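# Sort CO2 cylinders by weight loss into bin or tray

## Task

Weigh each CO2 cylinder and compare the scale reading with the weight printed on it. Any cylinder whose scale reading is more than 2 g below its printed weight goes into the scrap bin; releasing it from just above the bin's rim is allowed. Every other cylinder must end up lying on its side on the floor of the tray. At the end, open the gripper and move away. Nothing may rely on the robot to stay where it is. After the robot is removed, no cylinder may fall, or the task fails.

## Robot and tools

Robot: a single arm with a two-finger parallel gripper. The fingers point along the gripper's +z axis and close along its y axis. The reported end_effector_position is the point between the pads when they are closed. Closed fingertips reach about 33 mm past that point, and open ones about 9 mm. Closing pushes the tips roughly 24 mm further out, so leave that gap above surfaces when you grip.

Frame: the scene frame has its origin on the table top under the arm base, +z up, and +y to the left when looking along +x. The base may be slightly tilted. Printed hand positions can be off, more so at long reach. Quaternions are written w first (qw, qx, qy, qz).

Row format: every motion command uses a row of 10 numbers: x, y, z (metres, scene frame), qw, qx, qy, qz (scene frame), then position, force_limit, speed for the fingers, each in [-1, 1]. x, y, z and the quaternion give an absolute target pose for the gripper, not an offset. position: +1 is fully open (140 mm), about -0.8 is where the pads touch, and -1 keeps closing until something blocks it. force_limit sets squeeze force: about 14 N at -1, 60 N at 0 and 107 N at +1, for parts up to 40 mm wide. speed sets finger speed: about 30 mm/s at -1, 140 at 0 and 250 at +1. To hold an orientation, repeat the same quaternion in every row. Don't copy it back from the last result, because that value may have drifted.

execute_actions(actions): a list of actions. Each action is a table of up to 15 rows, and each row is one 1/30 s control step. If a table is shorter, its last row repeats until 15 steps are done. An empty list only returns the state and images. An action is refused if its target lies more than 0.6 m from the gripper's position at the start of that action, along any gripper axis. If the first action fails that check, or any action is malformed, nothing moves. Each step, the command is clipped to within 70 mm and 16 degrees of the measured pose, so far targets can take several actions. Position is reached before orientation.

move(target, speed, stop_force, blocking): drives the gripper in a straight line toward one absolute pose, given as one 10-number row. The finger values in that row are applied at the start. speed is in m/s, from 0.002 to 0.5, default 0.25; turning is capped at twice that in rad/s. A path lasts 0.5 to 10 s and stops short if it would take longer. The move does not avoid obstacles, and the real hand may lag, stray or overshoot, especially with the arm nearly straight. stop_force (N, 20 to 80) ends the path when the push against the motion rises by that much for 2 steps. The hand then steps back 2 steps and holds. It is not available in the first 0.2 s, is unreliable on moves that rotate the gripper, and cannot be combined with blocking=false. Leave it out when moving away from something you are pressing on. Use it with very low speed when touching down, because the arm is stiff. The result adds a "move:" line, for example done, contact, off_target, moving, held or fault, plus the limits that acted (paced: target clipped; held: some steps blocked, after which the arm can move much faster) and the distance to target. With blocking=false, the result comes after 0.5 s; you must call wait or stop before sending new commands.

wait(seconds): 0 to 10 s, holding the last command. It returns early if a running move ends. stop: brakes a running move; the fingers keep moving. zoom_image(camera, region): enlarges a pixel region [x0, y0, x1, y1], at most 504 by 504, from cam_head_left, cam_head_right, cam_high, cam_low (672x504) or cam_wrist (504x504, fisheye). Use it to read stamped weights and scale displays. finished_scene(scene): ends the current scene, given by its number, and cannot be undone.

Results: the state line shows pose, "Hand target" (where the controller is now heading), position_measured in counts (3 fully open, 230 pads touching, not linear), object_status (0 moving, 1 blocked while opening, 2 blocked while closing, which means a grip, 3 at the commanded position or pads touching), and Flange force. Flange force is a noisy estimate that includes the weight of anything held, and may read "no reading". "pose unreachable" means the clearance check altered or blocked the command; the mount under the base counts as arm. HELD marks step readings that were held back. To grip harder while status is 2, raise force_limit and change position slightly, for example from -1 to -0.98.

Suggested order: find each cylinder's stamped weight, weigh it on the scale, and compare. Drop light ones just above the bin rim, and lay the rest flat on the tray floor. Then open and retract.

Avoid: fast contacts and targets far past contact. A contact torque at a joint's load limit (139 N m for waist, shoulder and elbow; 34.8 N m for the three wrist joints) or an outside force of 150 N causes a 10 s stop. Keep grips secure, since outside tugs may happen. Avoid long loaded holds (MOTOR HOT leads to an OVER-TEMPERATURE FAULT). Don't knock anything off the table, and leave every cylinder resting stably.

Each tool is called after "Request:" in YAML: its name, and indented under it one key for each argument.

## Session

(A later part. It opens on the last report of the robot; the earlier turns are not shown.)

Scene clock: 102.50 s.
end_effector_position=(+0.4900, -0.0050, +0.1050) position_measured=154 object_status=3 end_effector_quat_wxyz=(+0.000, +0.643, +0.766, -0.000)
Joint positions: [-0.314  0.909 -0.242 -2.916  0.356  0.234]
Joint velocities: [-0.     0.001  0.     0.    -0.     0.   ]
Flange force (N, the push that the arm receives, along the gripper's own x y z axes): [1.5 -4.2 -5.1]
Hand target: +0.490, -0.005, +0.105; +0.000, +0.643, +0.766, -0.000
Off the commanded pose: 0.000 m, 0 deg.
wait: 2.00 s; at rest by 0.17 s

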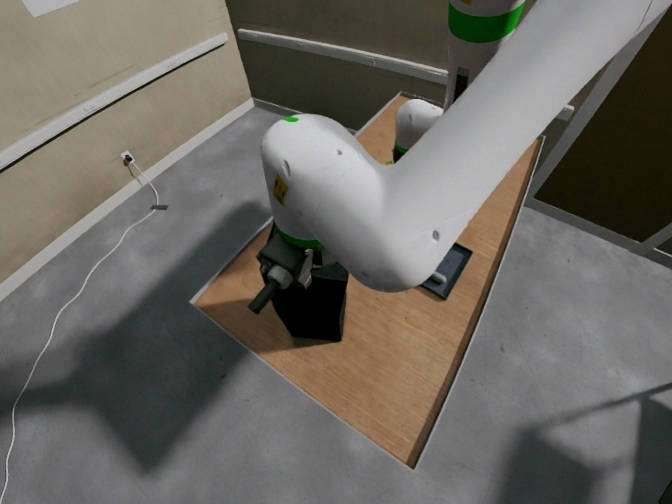

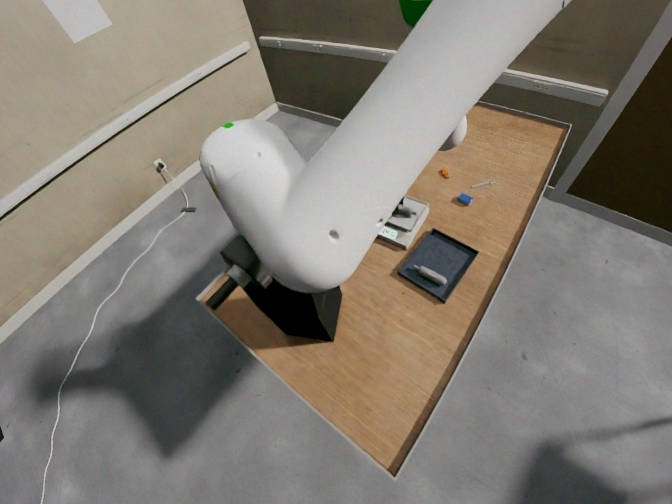

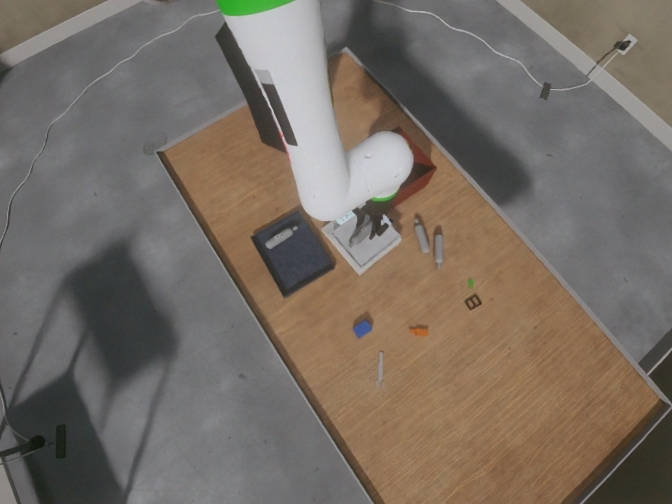

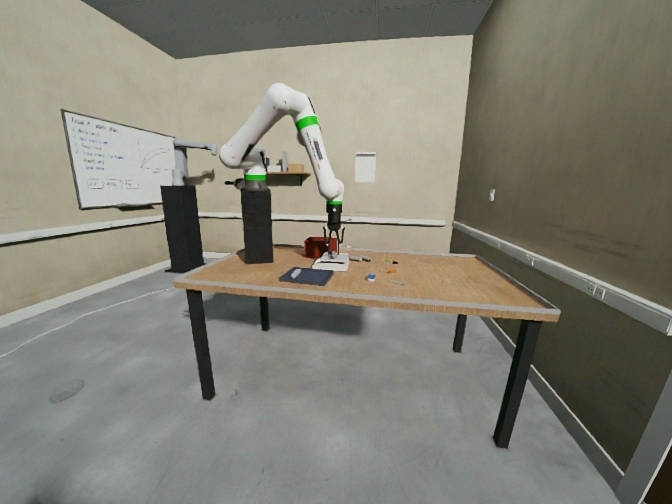

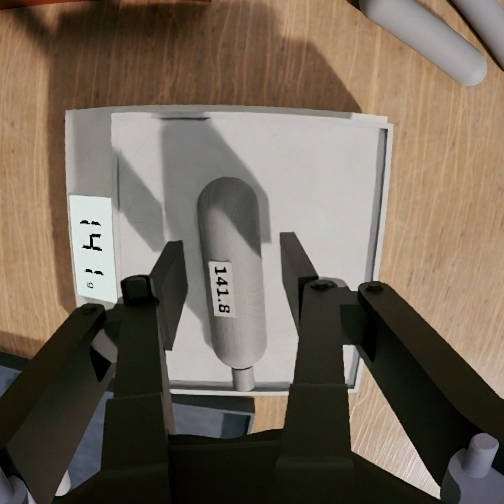

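Request:
move:
  target: [0.49,-0.005,0.105,0,0.643,0.766,0,-1,-0.3,0]

Request:
move:
  target: [0.49,-0.02,0.13,0,0.643,0.766,0,-1,-0.3,0]

Request:
move:
  target: [0.39,-0.22,0.12,0,0.707,0.707,0,-1,-0.3,0]
  speed: 0.35

Request:
move:
  target: [0.39,-0.22,0.047,0,0.707,0.707,0,-1,-0.3,0]
  speed: 0.08

Request:
move:
  target: [0.39,-0.22,0.047,0,0.707,0.707,0,-0.3,-0.3,0]

Request:
move:
  target: [0.39,-0.22,0.13,0,0.707,0.707,0,-0.3,-0.3,0]

Request:
move:
  target: [0.665,0.16,0.11,0,0.292,0.956,0,-0.1,-0.3,0]
  speed: 0.4

Request:
move:
  target: [0.665,0.16,0.07,0,0.292,0.956,0,-0.1,-0.3,0]

Scene clock: 116.73 s.
end_effector_position=(+0.4900, -0.0050, +0.1050) position_measured=188 object_status=2 end_effector_quat_wxyz=(-0.000, +0.643, +0.766, -0.000)
Joint positions: [-0.314  0.909 -0.242 -2.916  0.356  0.234]
Joint velocities: [-0.     0.     0.     0.    -0.     0.001]
Flange force (N, the push that the arm receives, along the gripper's own x y z axes): [1.2 -4.3 -8.4]
Hand target: +0.490, -0.005, +0.105; -0.000, +0.643, +0.766, -0.000
Off the commanded pose: 0.000 m, 0 deg.
move: done

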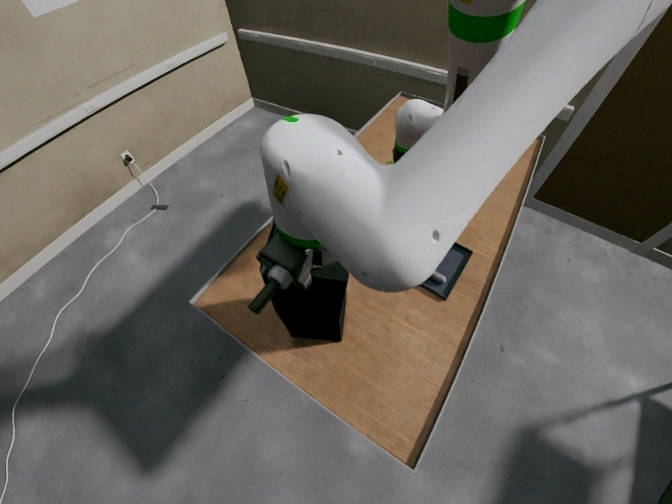

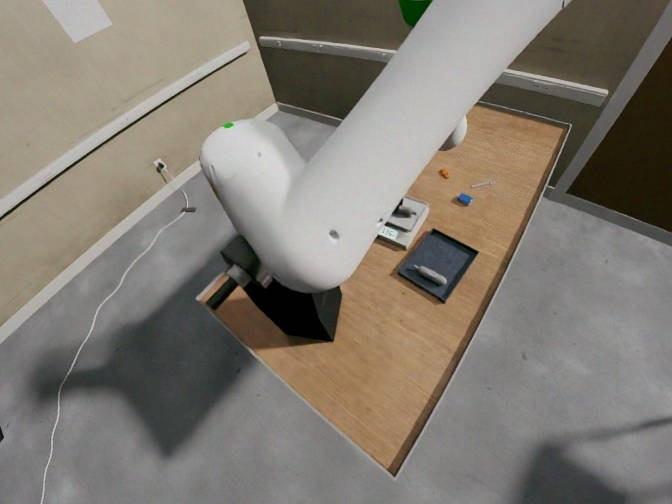

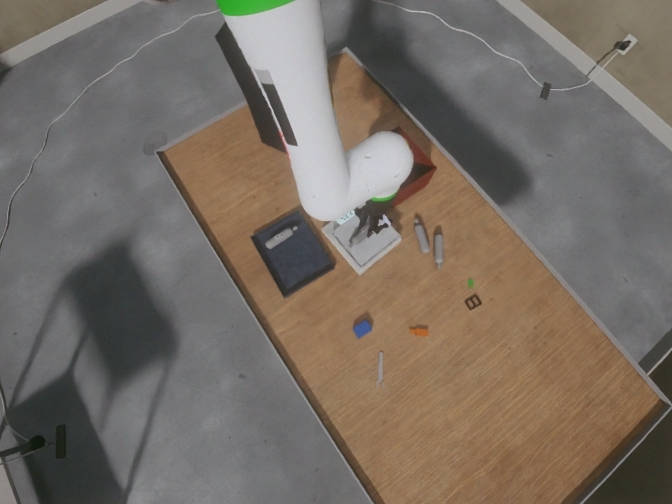

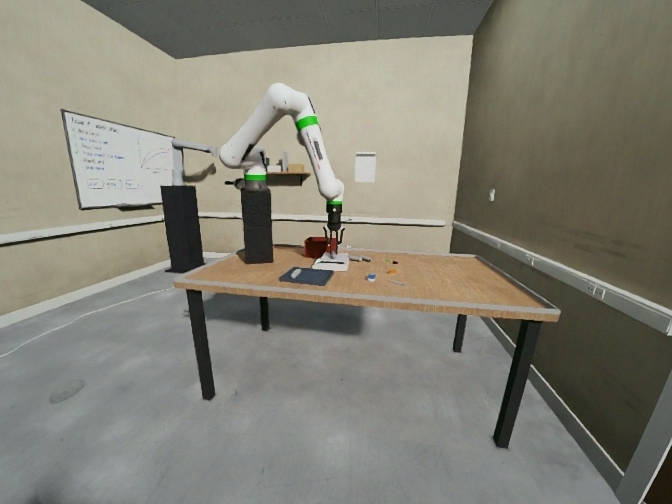

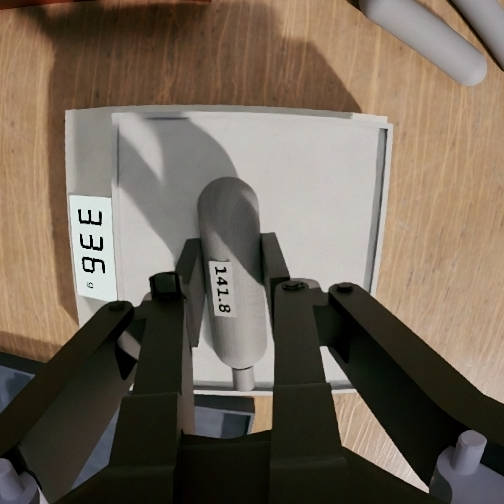

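Scene clock: 117.47 s.
end_effector_position=(+0.4901, -0.0200, +0.1300) position_measured=188 object_status=2 end_effector_quat_wxyz=(-0.000, +0.643, +0.766, +0.000)
Joint positions: [-0.342  0.845 -0.273 -2.938  0.385  0.284]
Joint velocities: [-0.     0.001 -0.     0.001  0.     0.   ]
Flange force (N, the push that the arm receives, along the gripper's own x y z axes): [2.2 -2.1 -3.9]
Hand target: +0.490, -0.020, +0.130; -0.000, +0.643, +0.766, +0.000
Off the commanded pose: 0.000 m, 0 deg.
move: done

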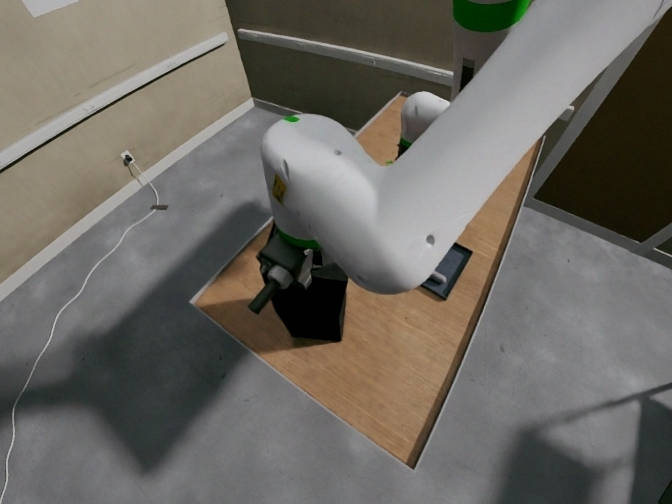

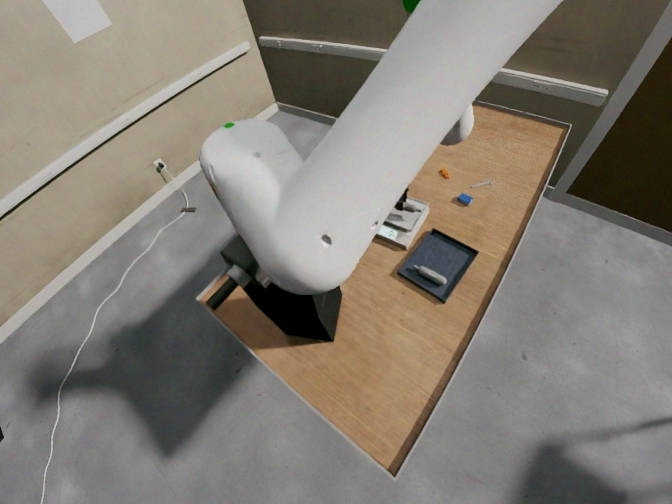

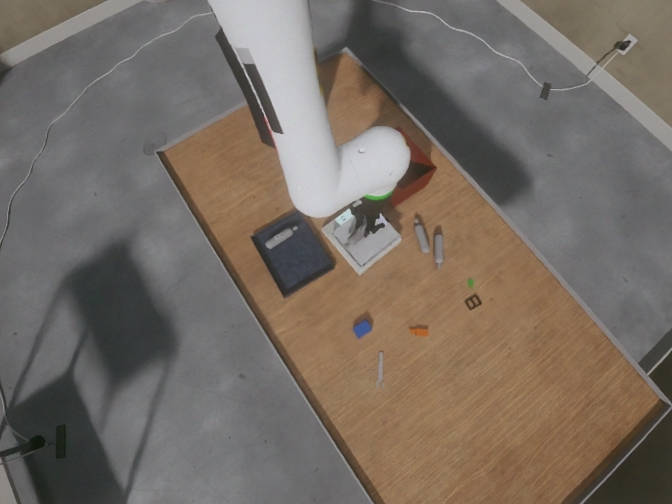

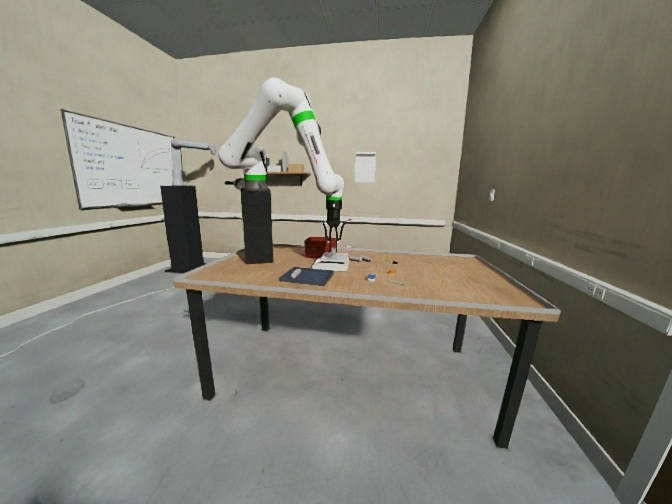

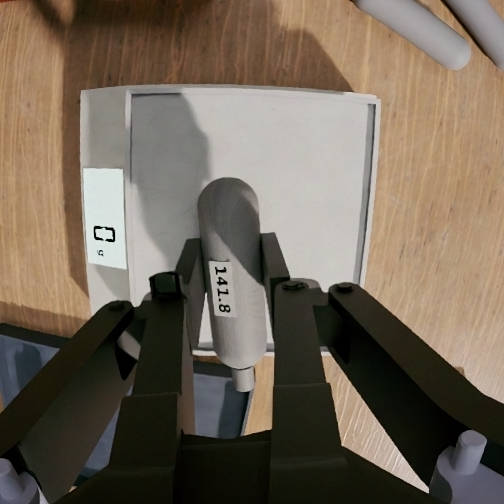

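Scene clock: 118.63 s.
end_effector_position=(+0.3906, -0.2197, +0.1201) position_measured=188 object_status=2 end_effector_quat_wxyz=(+0.000, +0.707, +0.707, +0.000)
Joint positions: [-0.848  0.794 -0.427 -3.02   0.249  0.686]
Joint velocities: [-0.005  0.001 -0.005 -0.015 -0.006  0.02 ]
Flange force (N, the push that the arm receives, along the gripper's own x y z axes): [0.6 -3.6 -0.3]
Hand target: +0.391, -0.220, +0.120; +0.000, +0.707, +0.707, +0.000
Off the commanded pose: 0.001 m, 0 deg.
move: done

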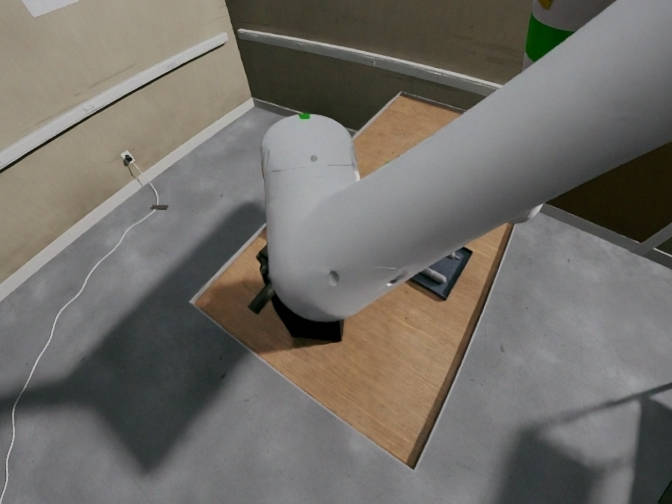

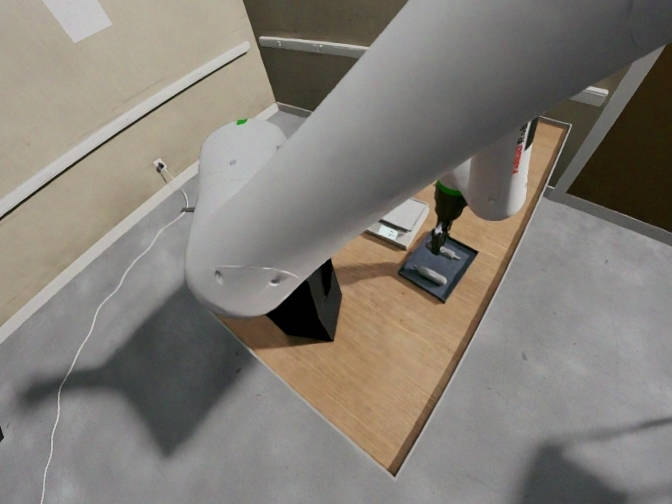

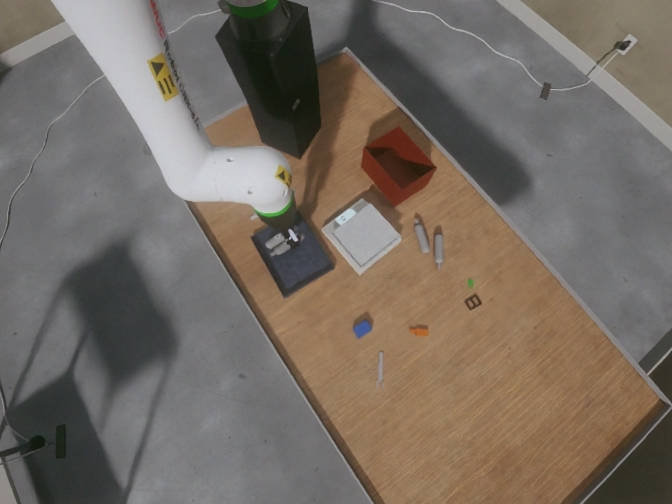

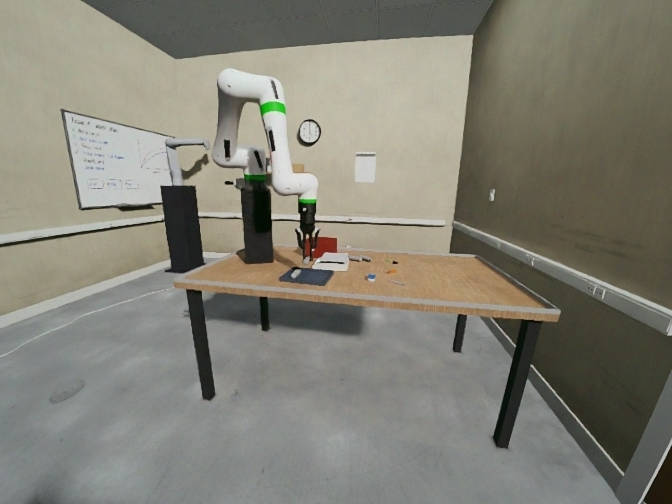

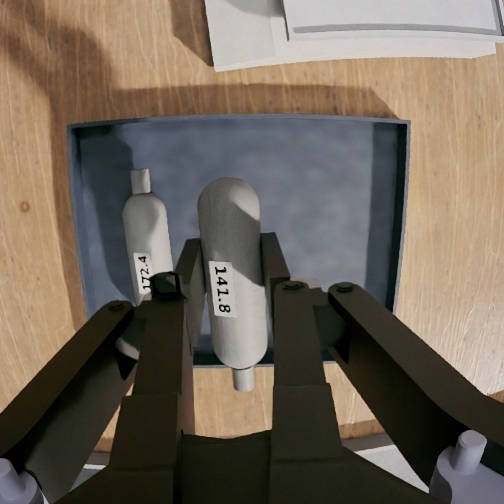

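Scene clock: 119.87 s.
end_effector_position=(+0.3899, -0.2200, +0.0471) position_measured=188 object_status=2 end_effector_quat_wxyz=(+0.000, +0.707, +0.707, -0.000)
Joint positions: [-0.851  0.986 -0.32  -2.959  0.166  0.626]
Joint velocities: [ 0.003  0.002  0.001  0.002  0.001 -0.001]
Flange force (N, the push that the arm receives, along the gripper's own x y z axes): [4.5 -2.5 -5.3]
Hand target: +0.390, -0.220, +0.047; -0.000, +0.707, +0.707, -0.000
Off the commanded pose: 0.000 m, 0 deg.
move: done

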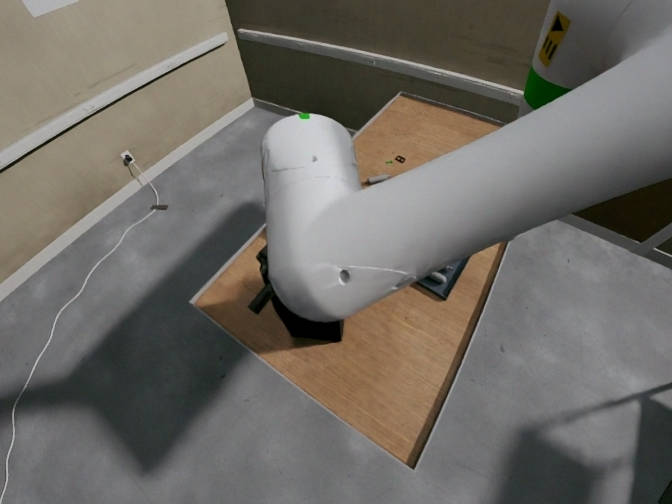

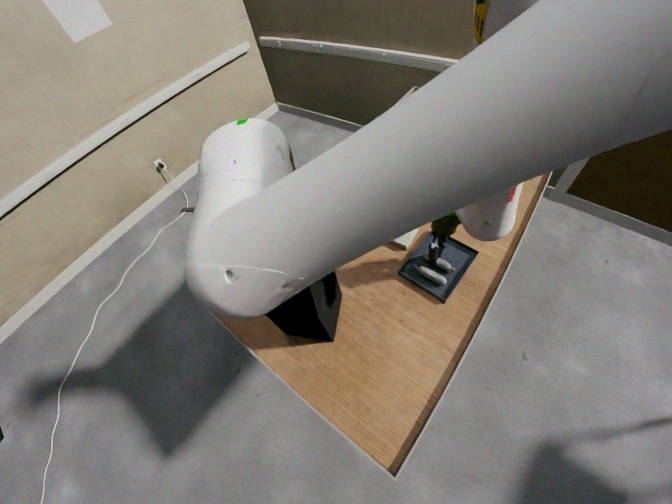

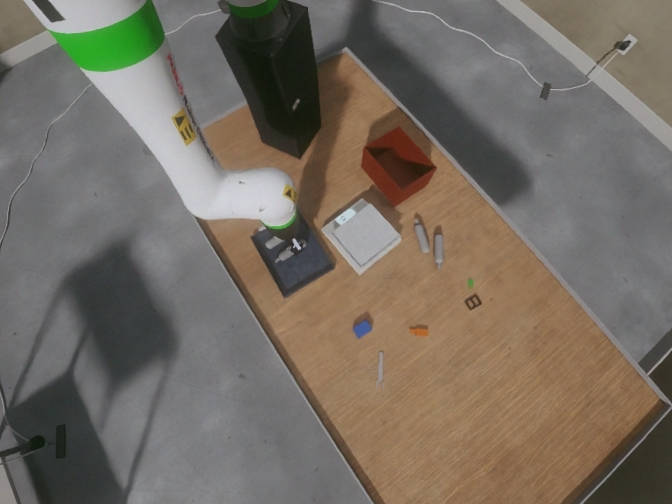

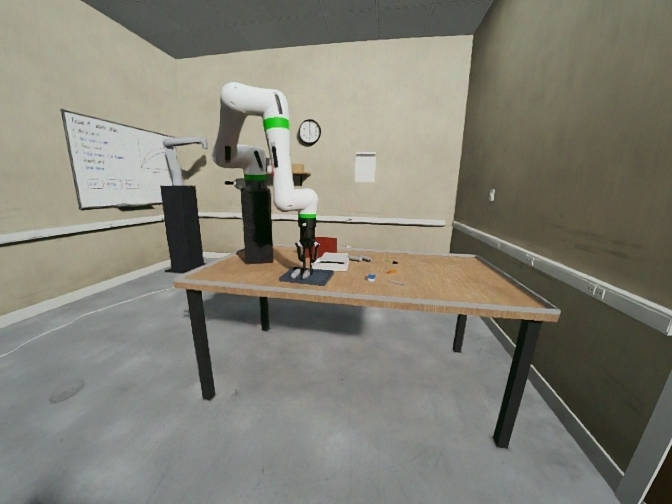

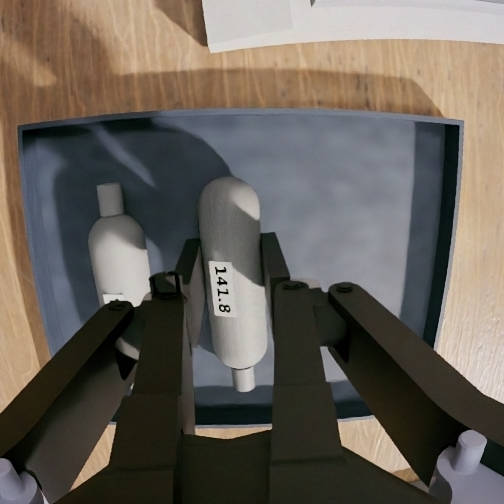

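Scene clock: 120.57 s.
end_effector_position=(+0.3900, -0.2200, +0.0470) position_measured=167 object_status=3 end_effector_quat_wxyz=(+0.000, +0.707, +0.707, -0.000)
Joint positions: [-0.851  0.986 -0.319 -2.959  0.166  0.626]
Joint velocities: [-0.    -0.002 -0.    -0.001 -0.001 -0.002]
Flange force (N, the push that the arm receives, along the gripper's own x y z axes): [2.6 -0.3 -4.0]
Hand target: +0.390, -0.220, +0.047; +0.000, +0.707, +0.707, -0.000
Off the commanded pose: 0.000 m, 0 deg.
move: done

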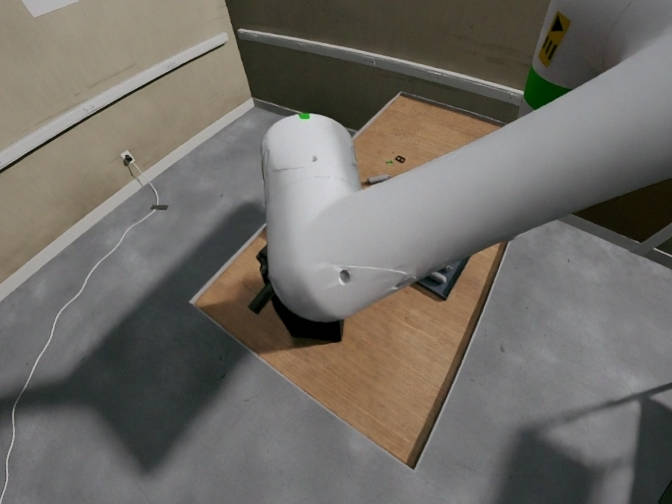

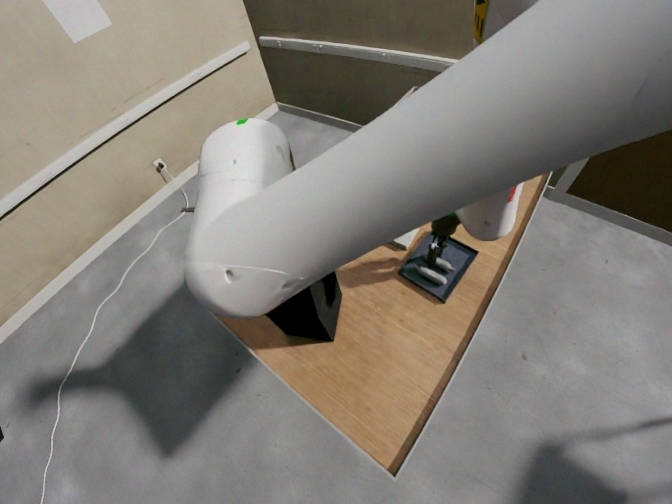

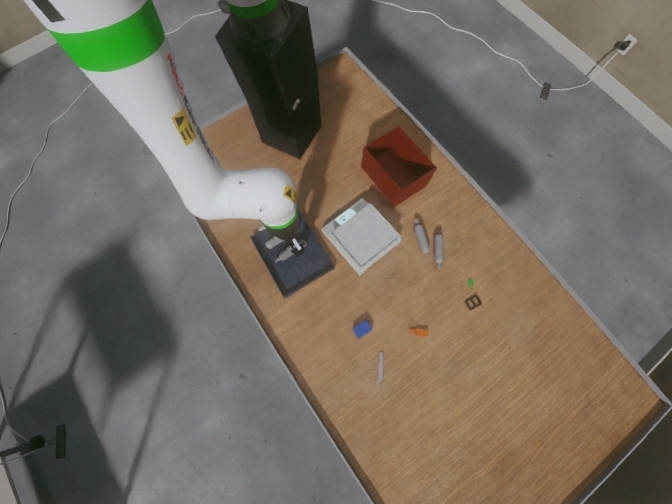

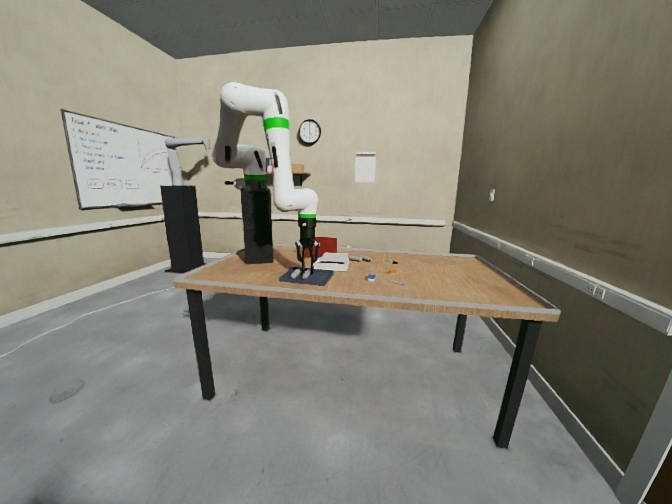

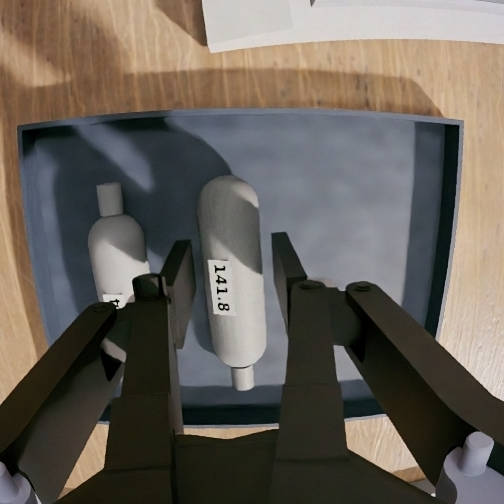

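Scene clock: 121.40 s.
end_effector_position=(+0.3901, -0.2201, +0.1299) position_measured=167 object_status=3 end_effector_quat_wxyz=(-0.000, +0.707, +0.707, +0.000)
Joint positions: [-0.848  0.768 -0.438 -3.025  0.264  0.692]
Joint velocities: [-0.001  0.001 -0.001 -0.001  0.001  0.   ]
Flange force (N, the push that the arm receives, along the gripper's own x y z axes): [3.1 -1.0 -5.1]
Hand target: +0.390, -0.220, +0.130; +0.000, +0.707, +0.707, +0.000
Off the commanded pose: 0.000 m, 0 deg.
move: done

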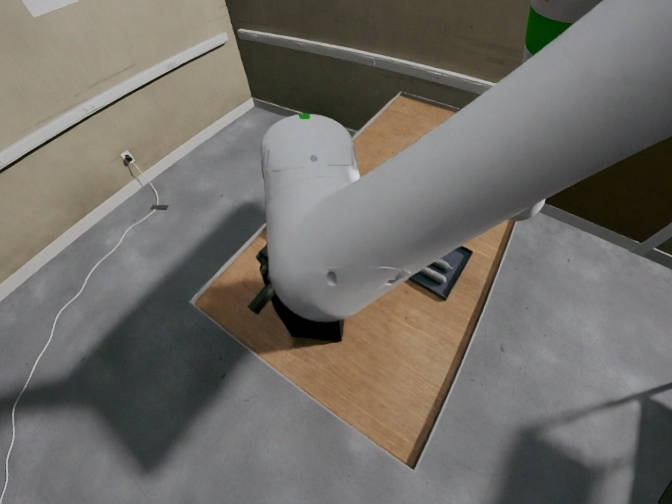

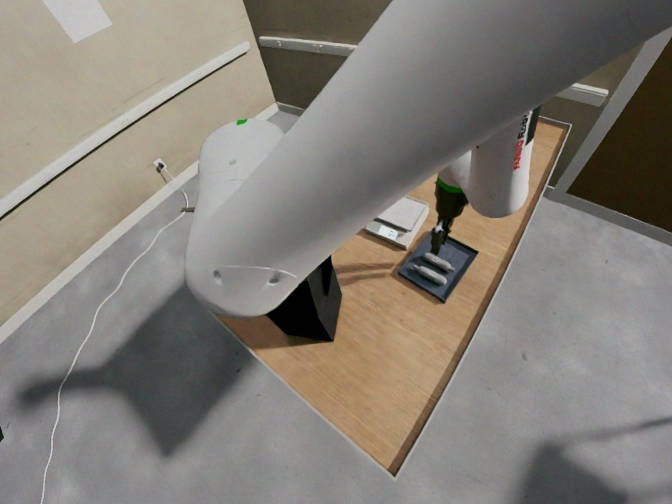

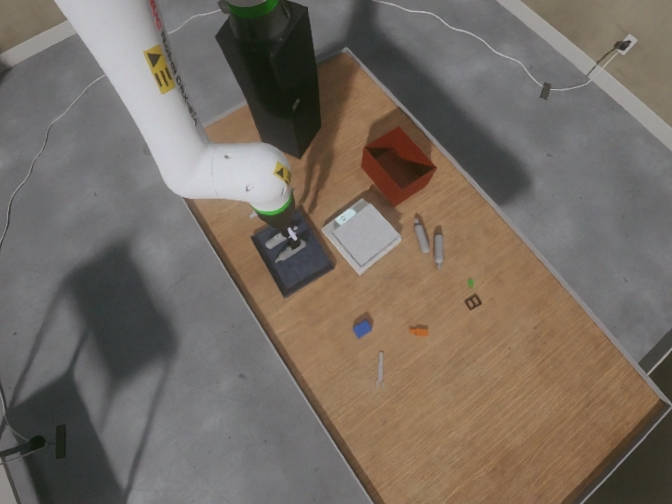

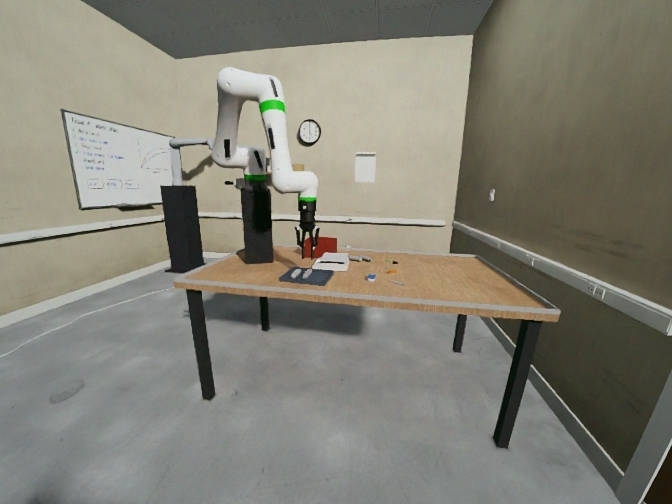

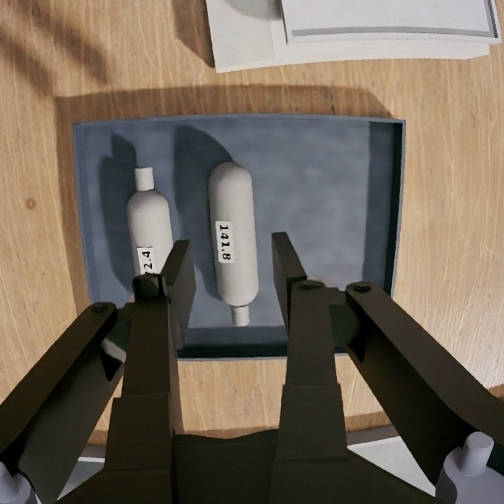

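Scene clock: 123.20 s.
end_effector_position=(+0.6641, +0.1596, +0.1094) position_measured=141 object_status=3 end_effector_quat_wxyz=(-0.000, +0.292, +0.956, -0.001)
Joint positions: [ 0.004  1.17   0.391 -2.999  0.754  0.827]
Joint velocities: [ 0.001  0.003  0.003 -0.     0.003 -0.006]
Flange force (N, the push that the arm receives, along the gripper's own x y z axes): [6.7 -5.3 -6.5]
Hand target: +0.664, +0.160, +0.109; -0.000, +0.292, +0.956, -0.001
Off the commanded pose: 0.001 m, 0 deg.
move: done

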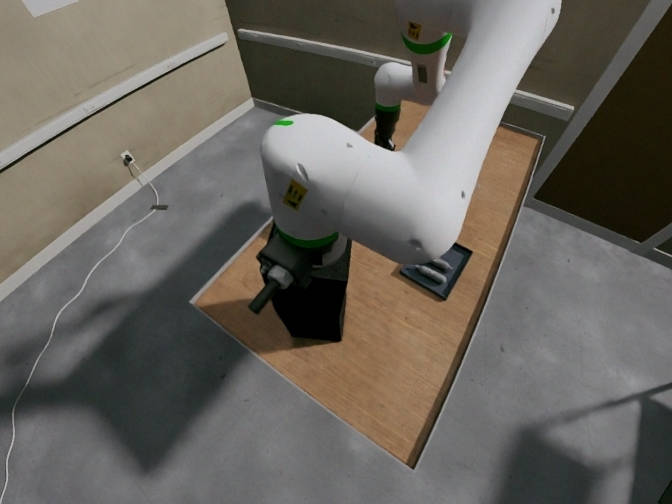

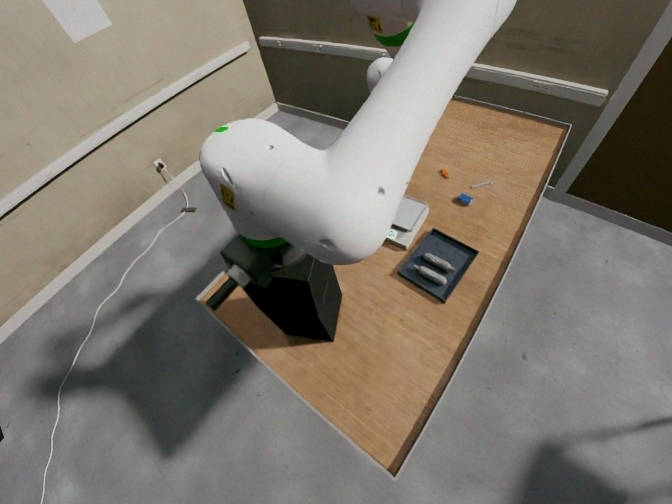

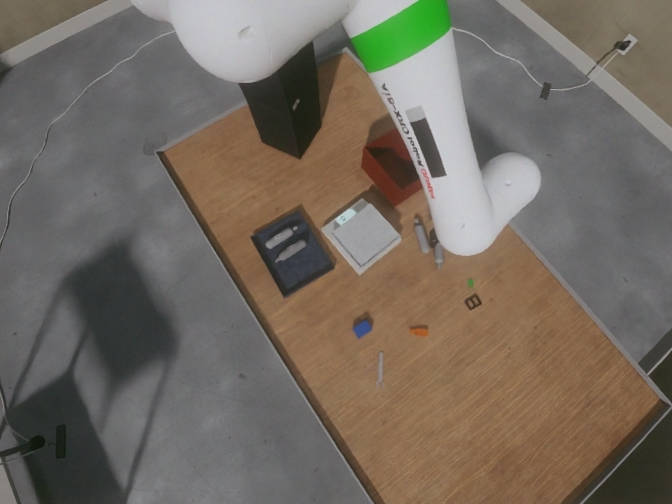

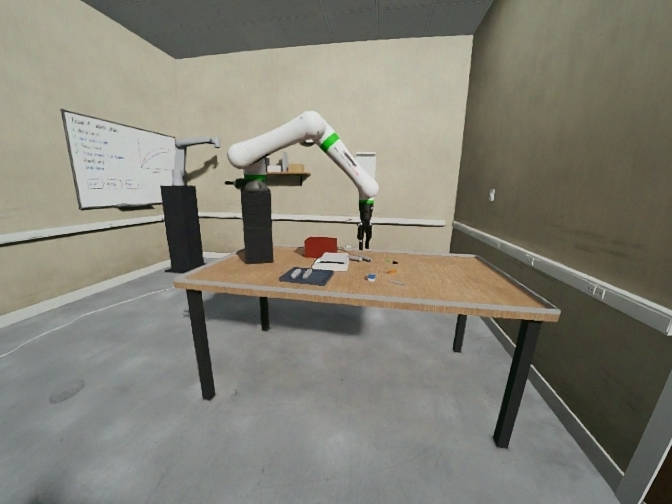

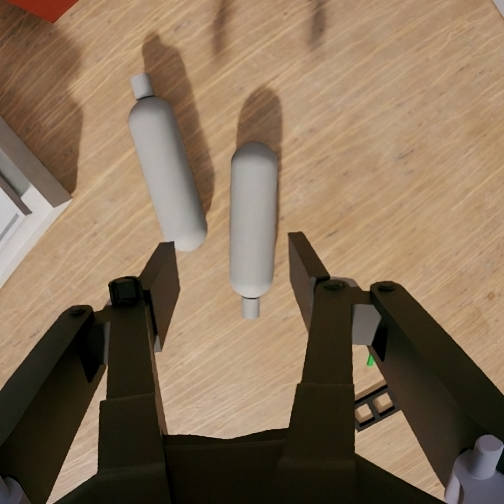

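Scene clock: 123.93 s.
end_effector_position=(+0.6650, +0.1600, +0.0701) position_measured=141 object_status=3 end_effector_quat_wxyz=(+0.000, +0.292, +0.956, +0.000)
Joint positions: [-0.002  1.249  0.44  -2.995  0.723  0.826]
Joint velocities: [ 0.    -0.001  0.001 -0.002  0.001  0.   ]
Flange force (N, the push that the arm receives, along the gripper's own x y z axes): [4.6 -3.0 -5.7]
Hand target: +0.665, +0.160, +0.070; +0.000, +0.292, +0.956, -0.000
Off the commanded pose: 0.000 m, 0 deg.
move: done

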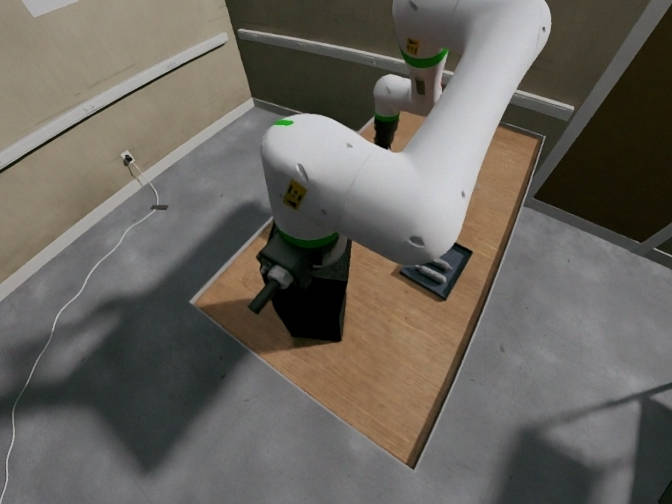

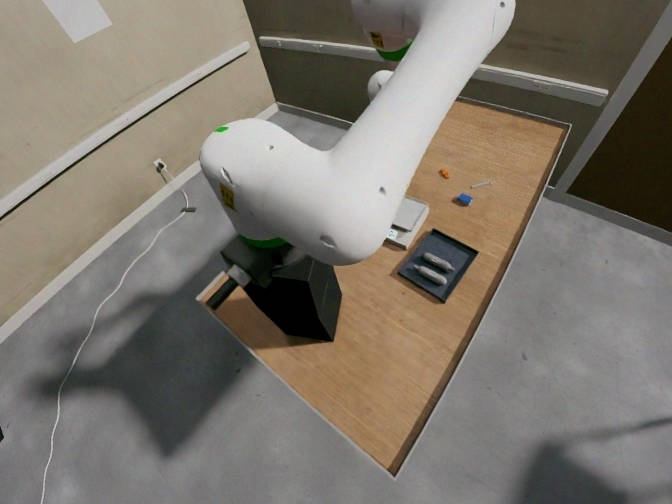

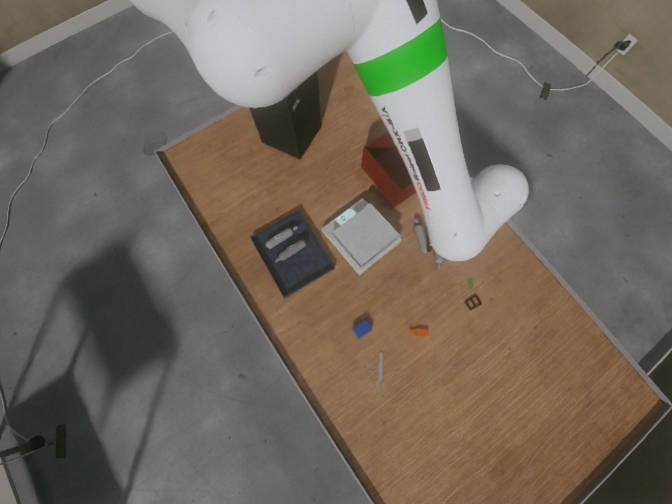

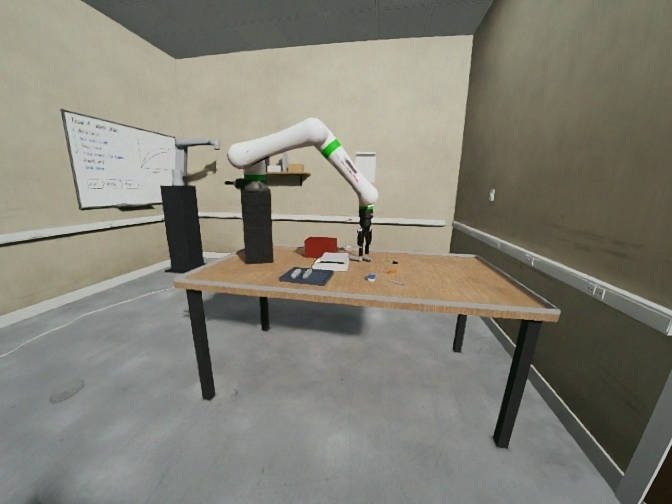

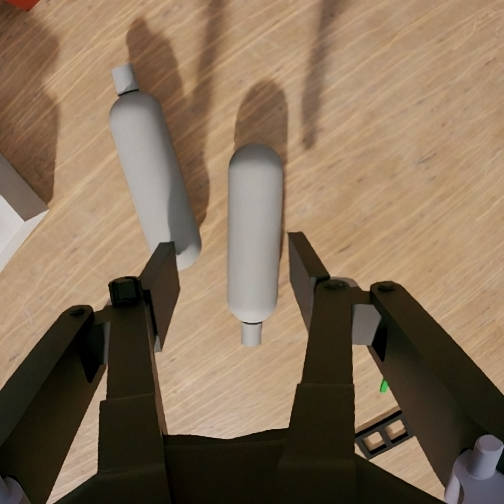

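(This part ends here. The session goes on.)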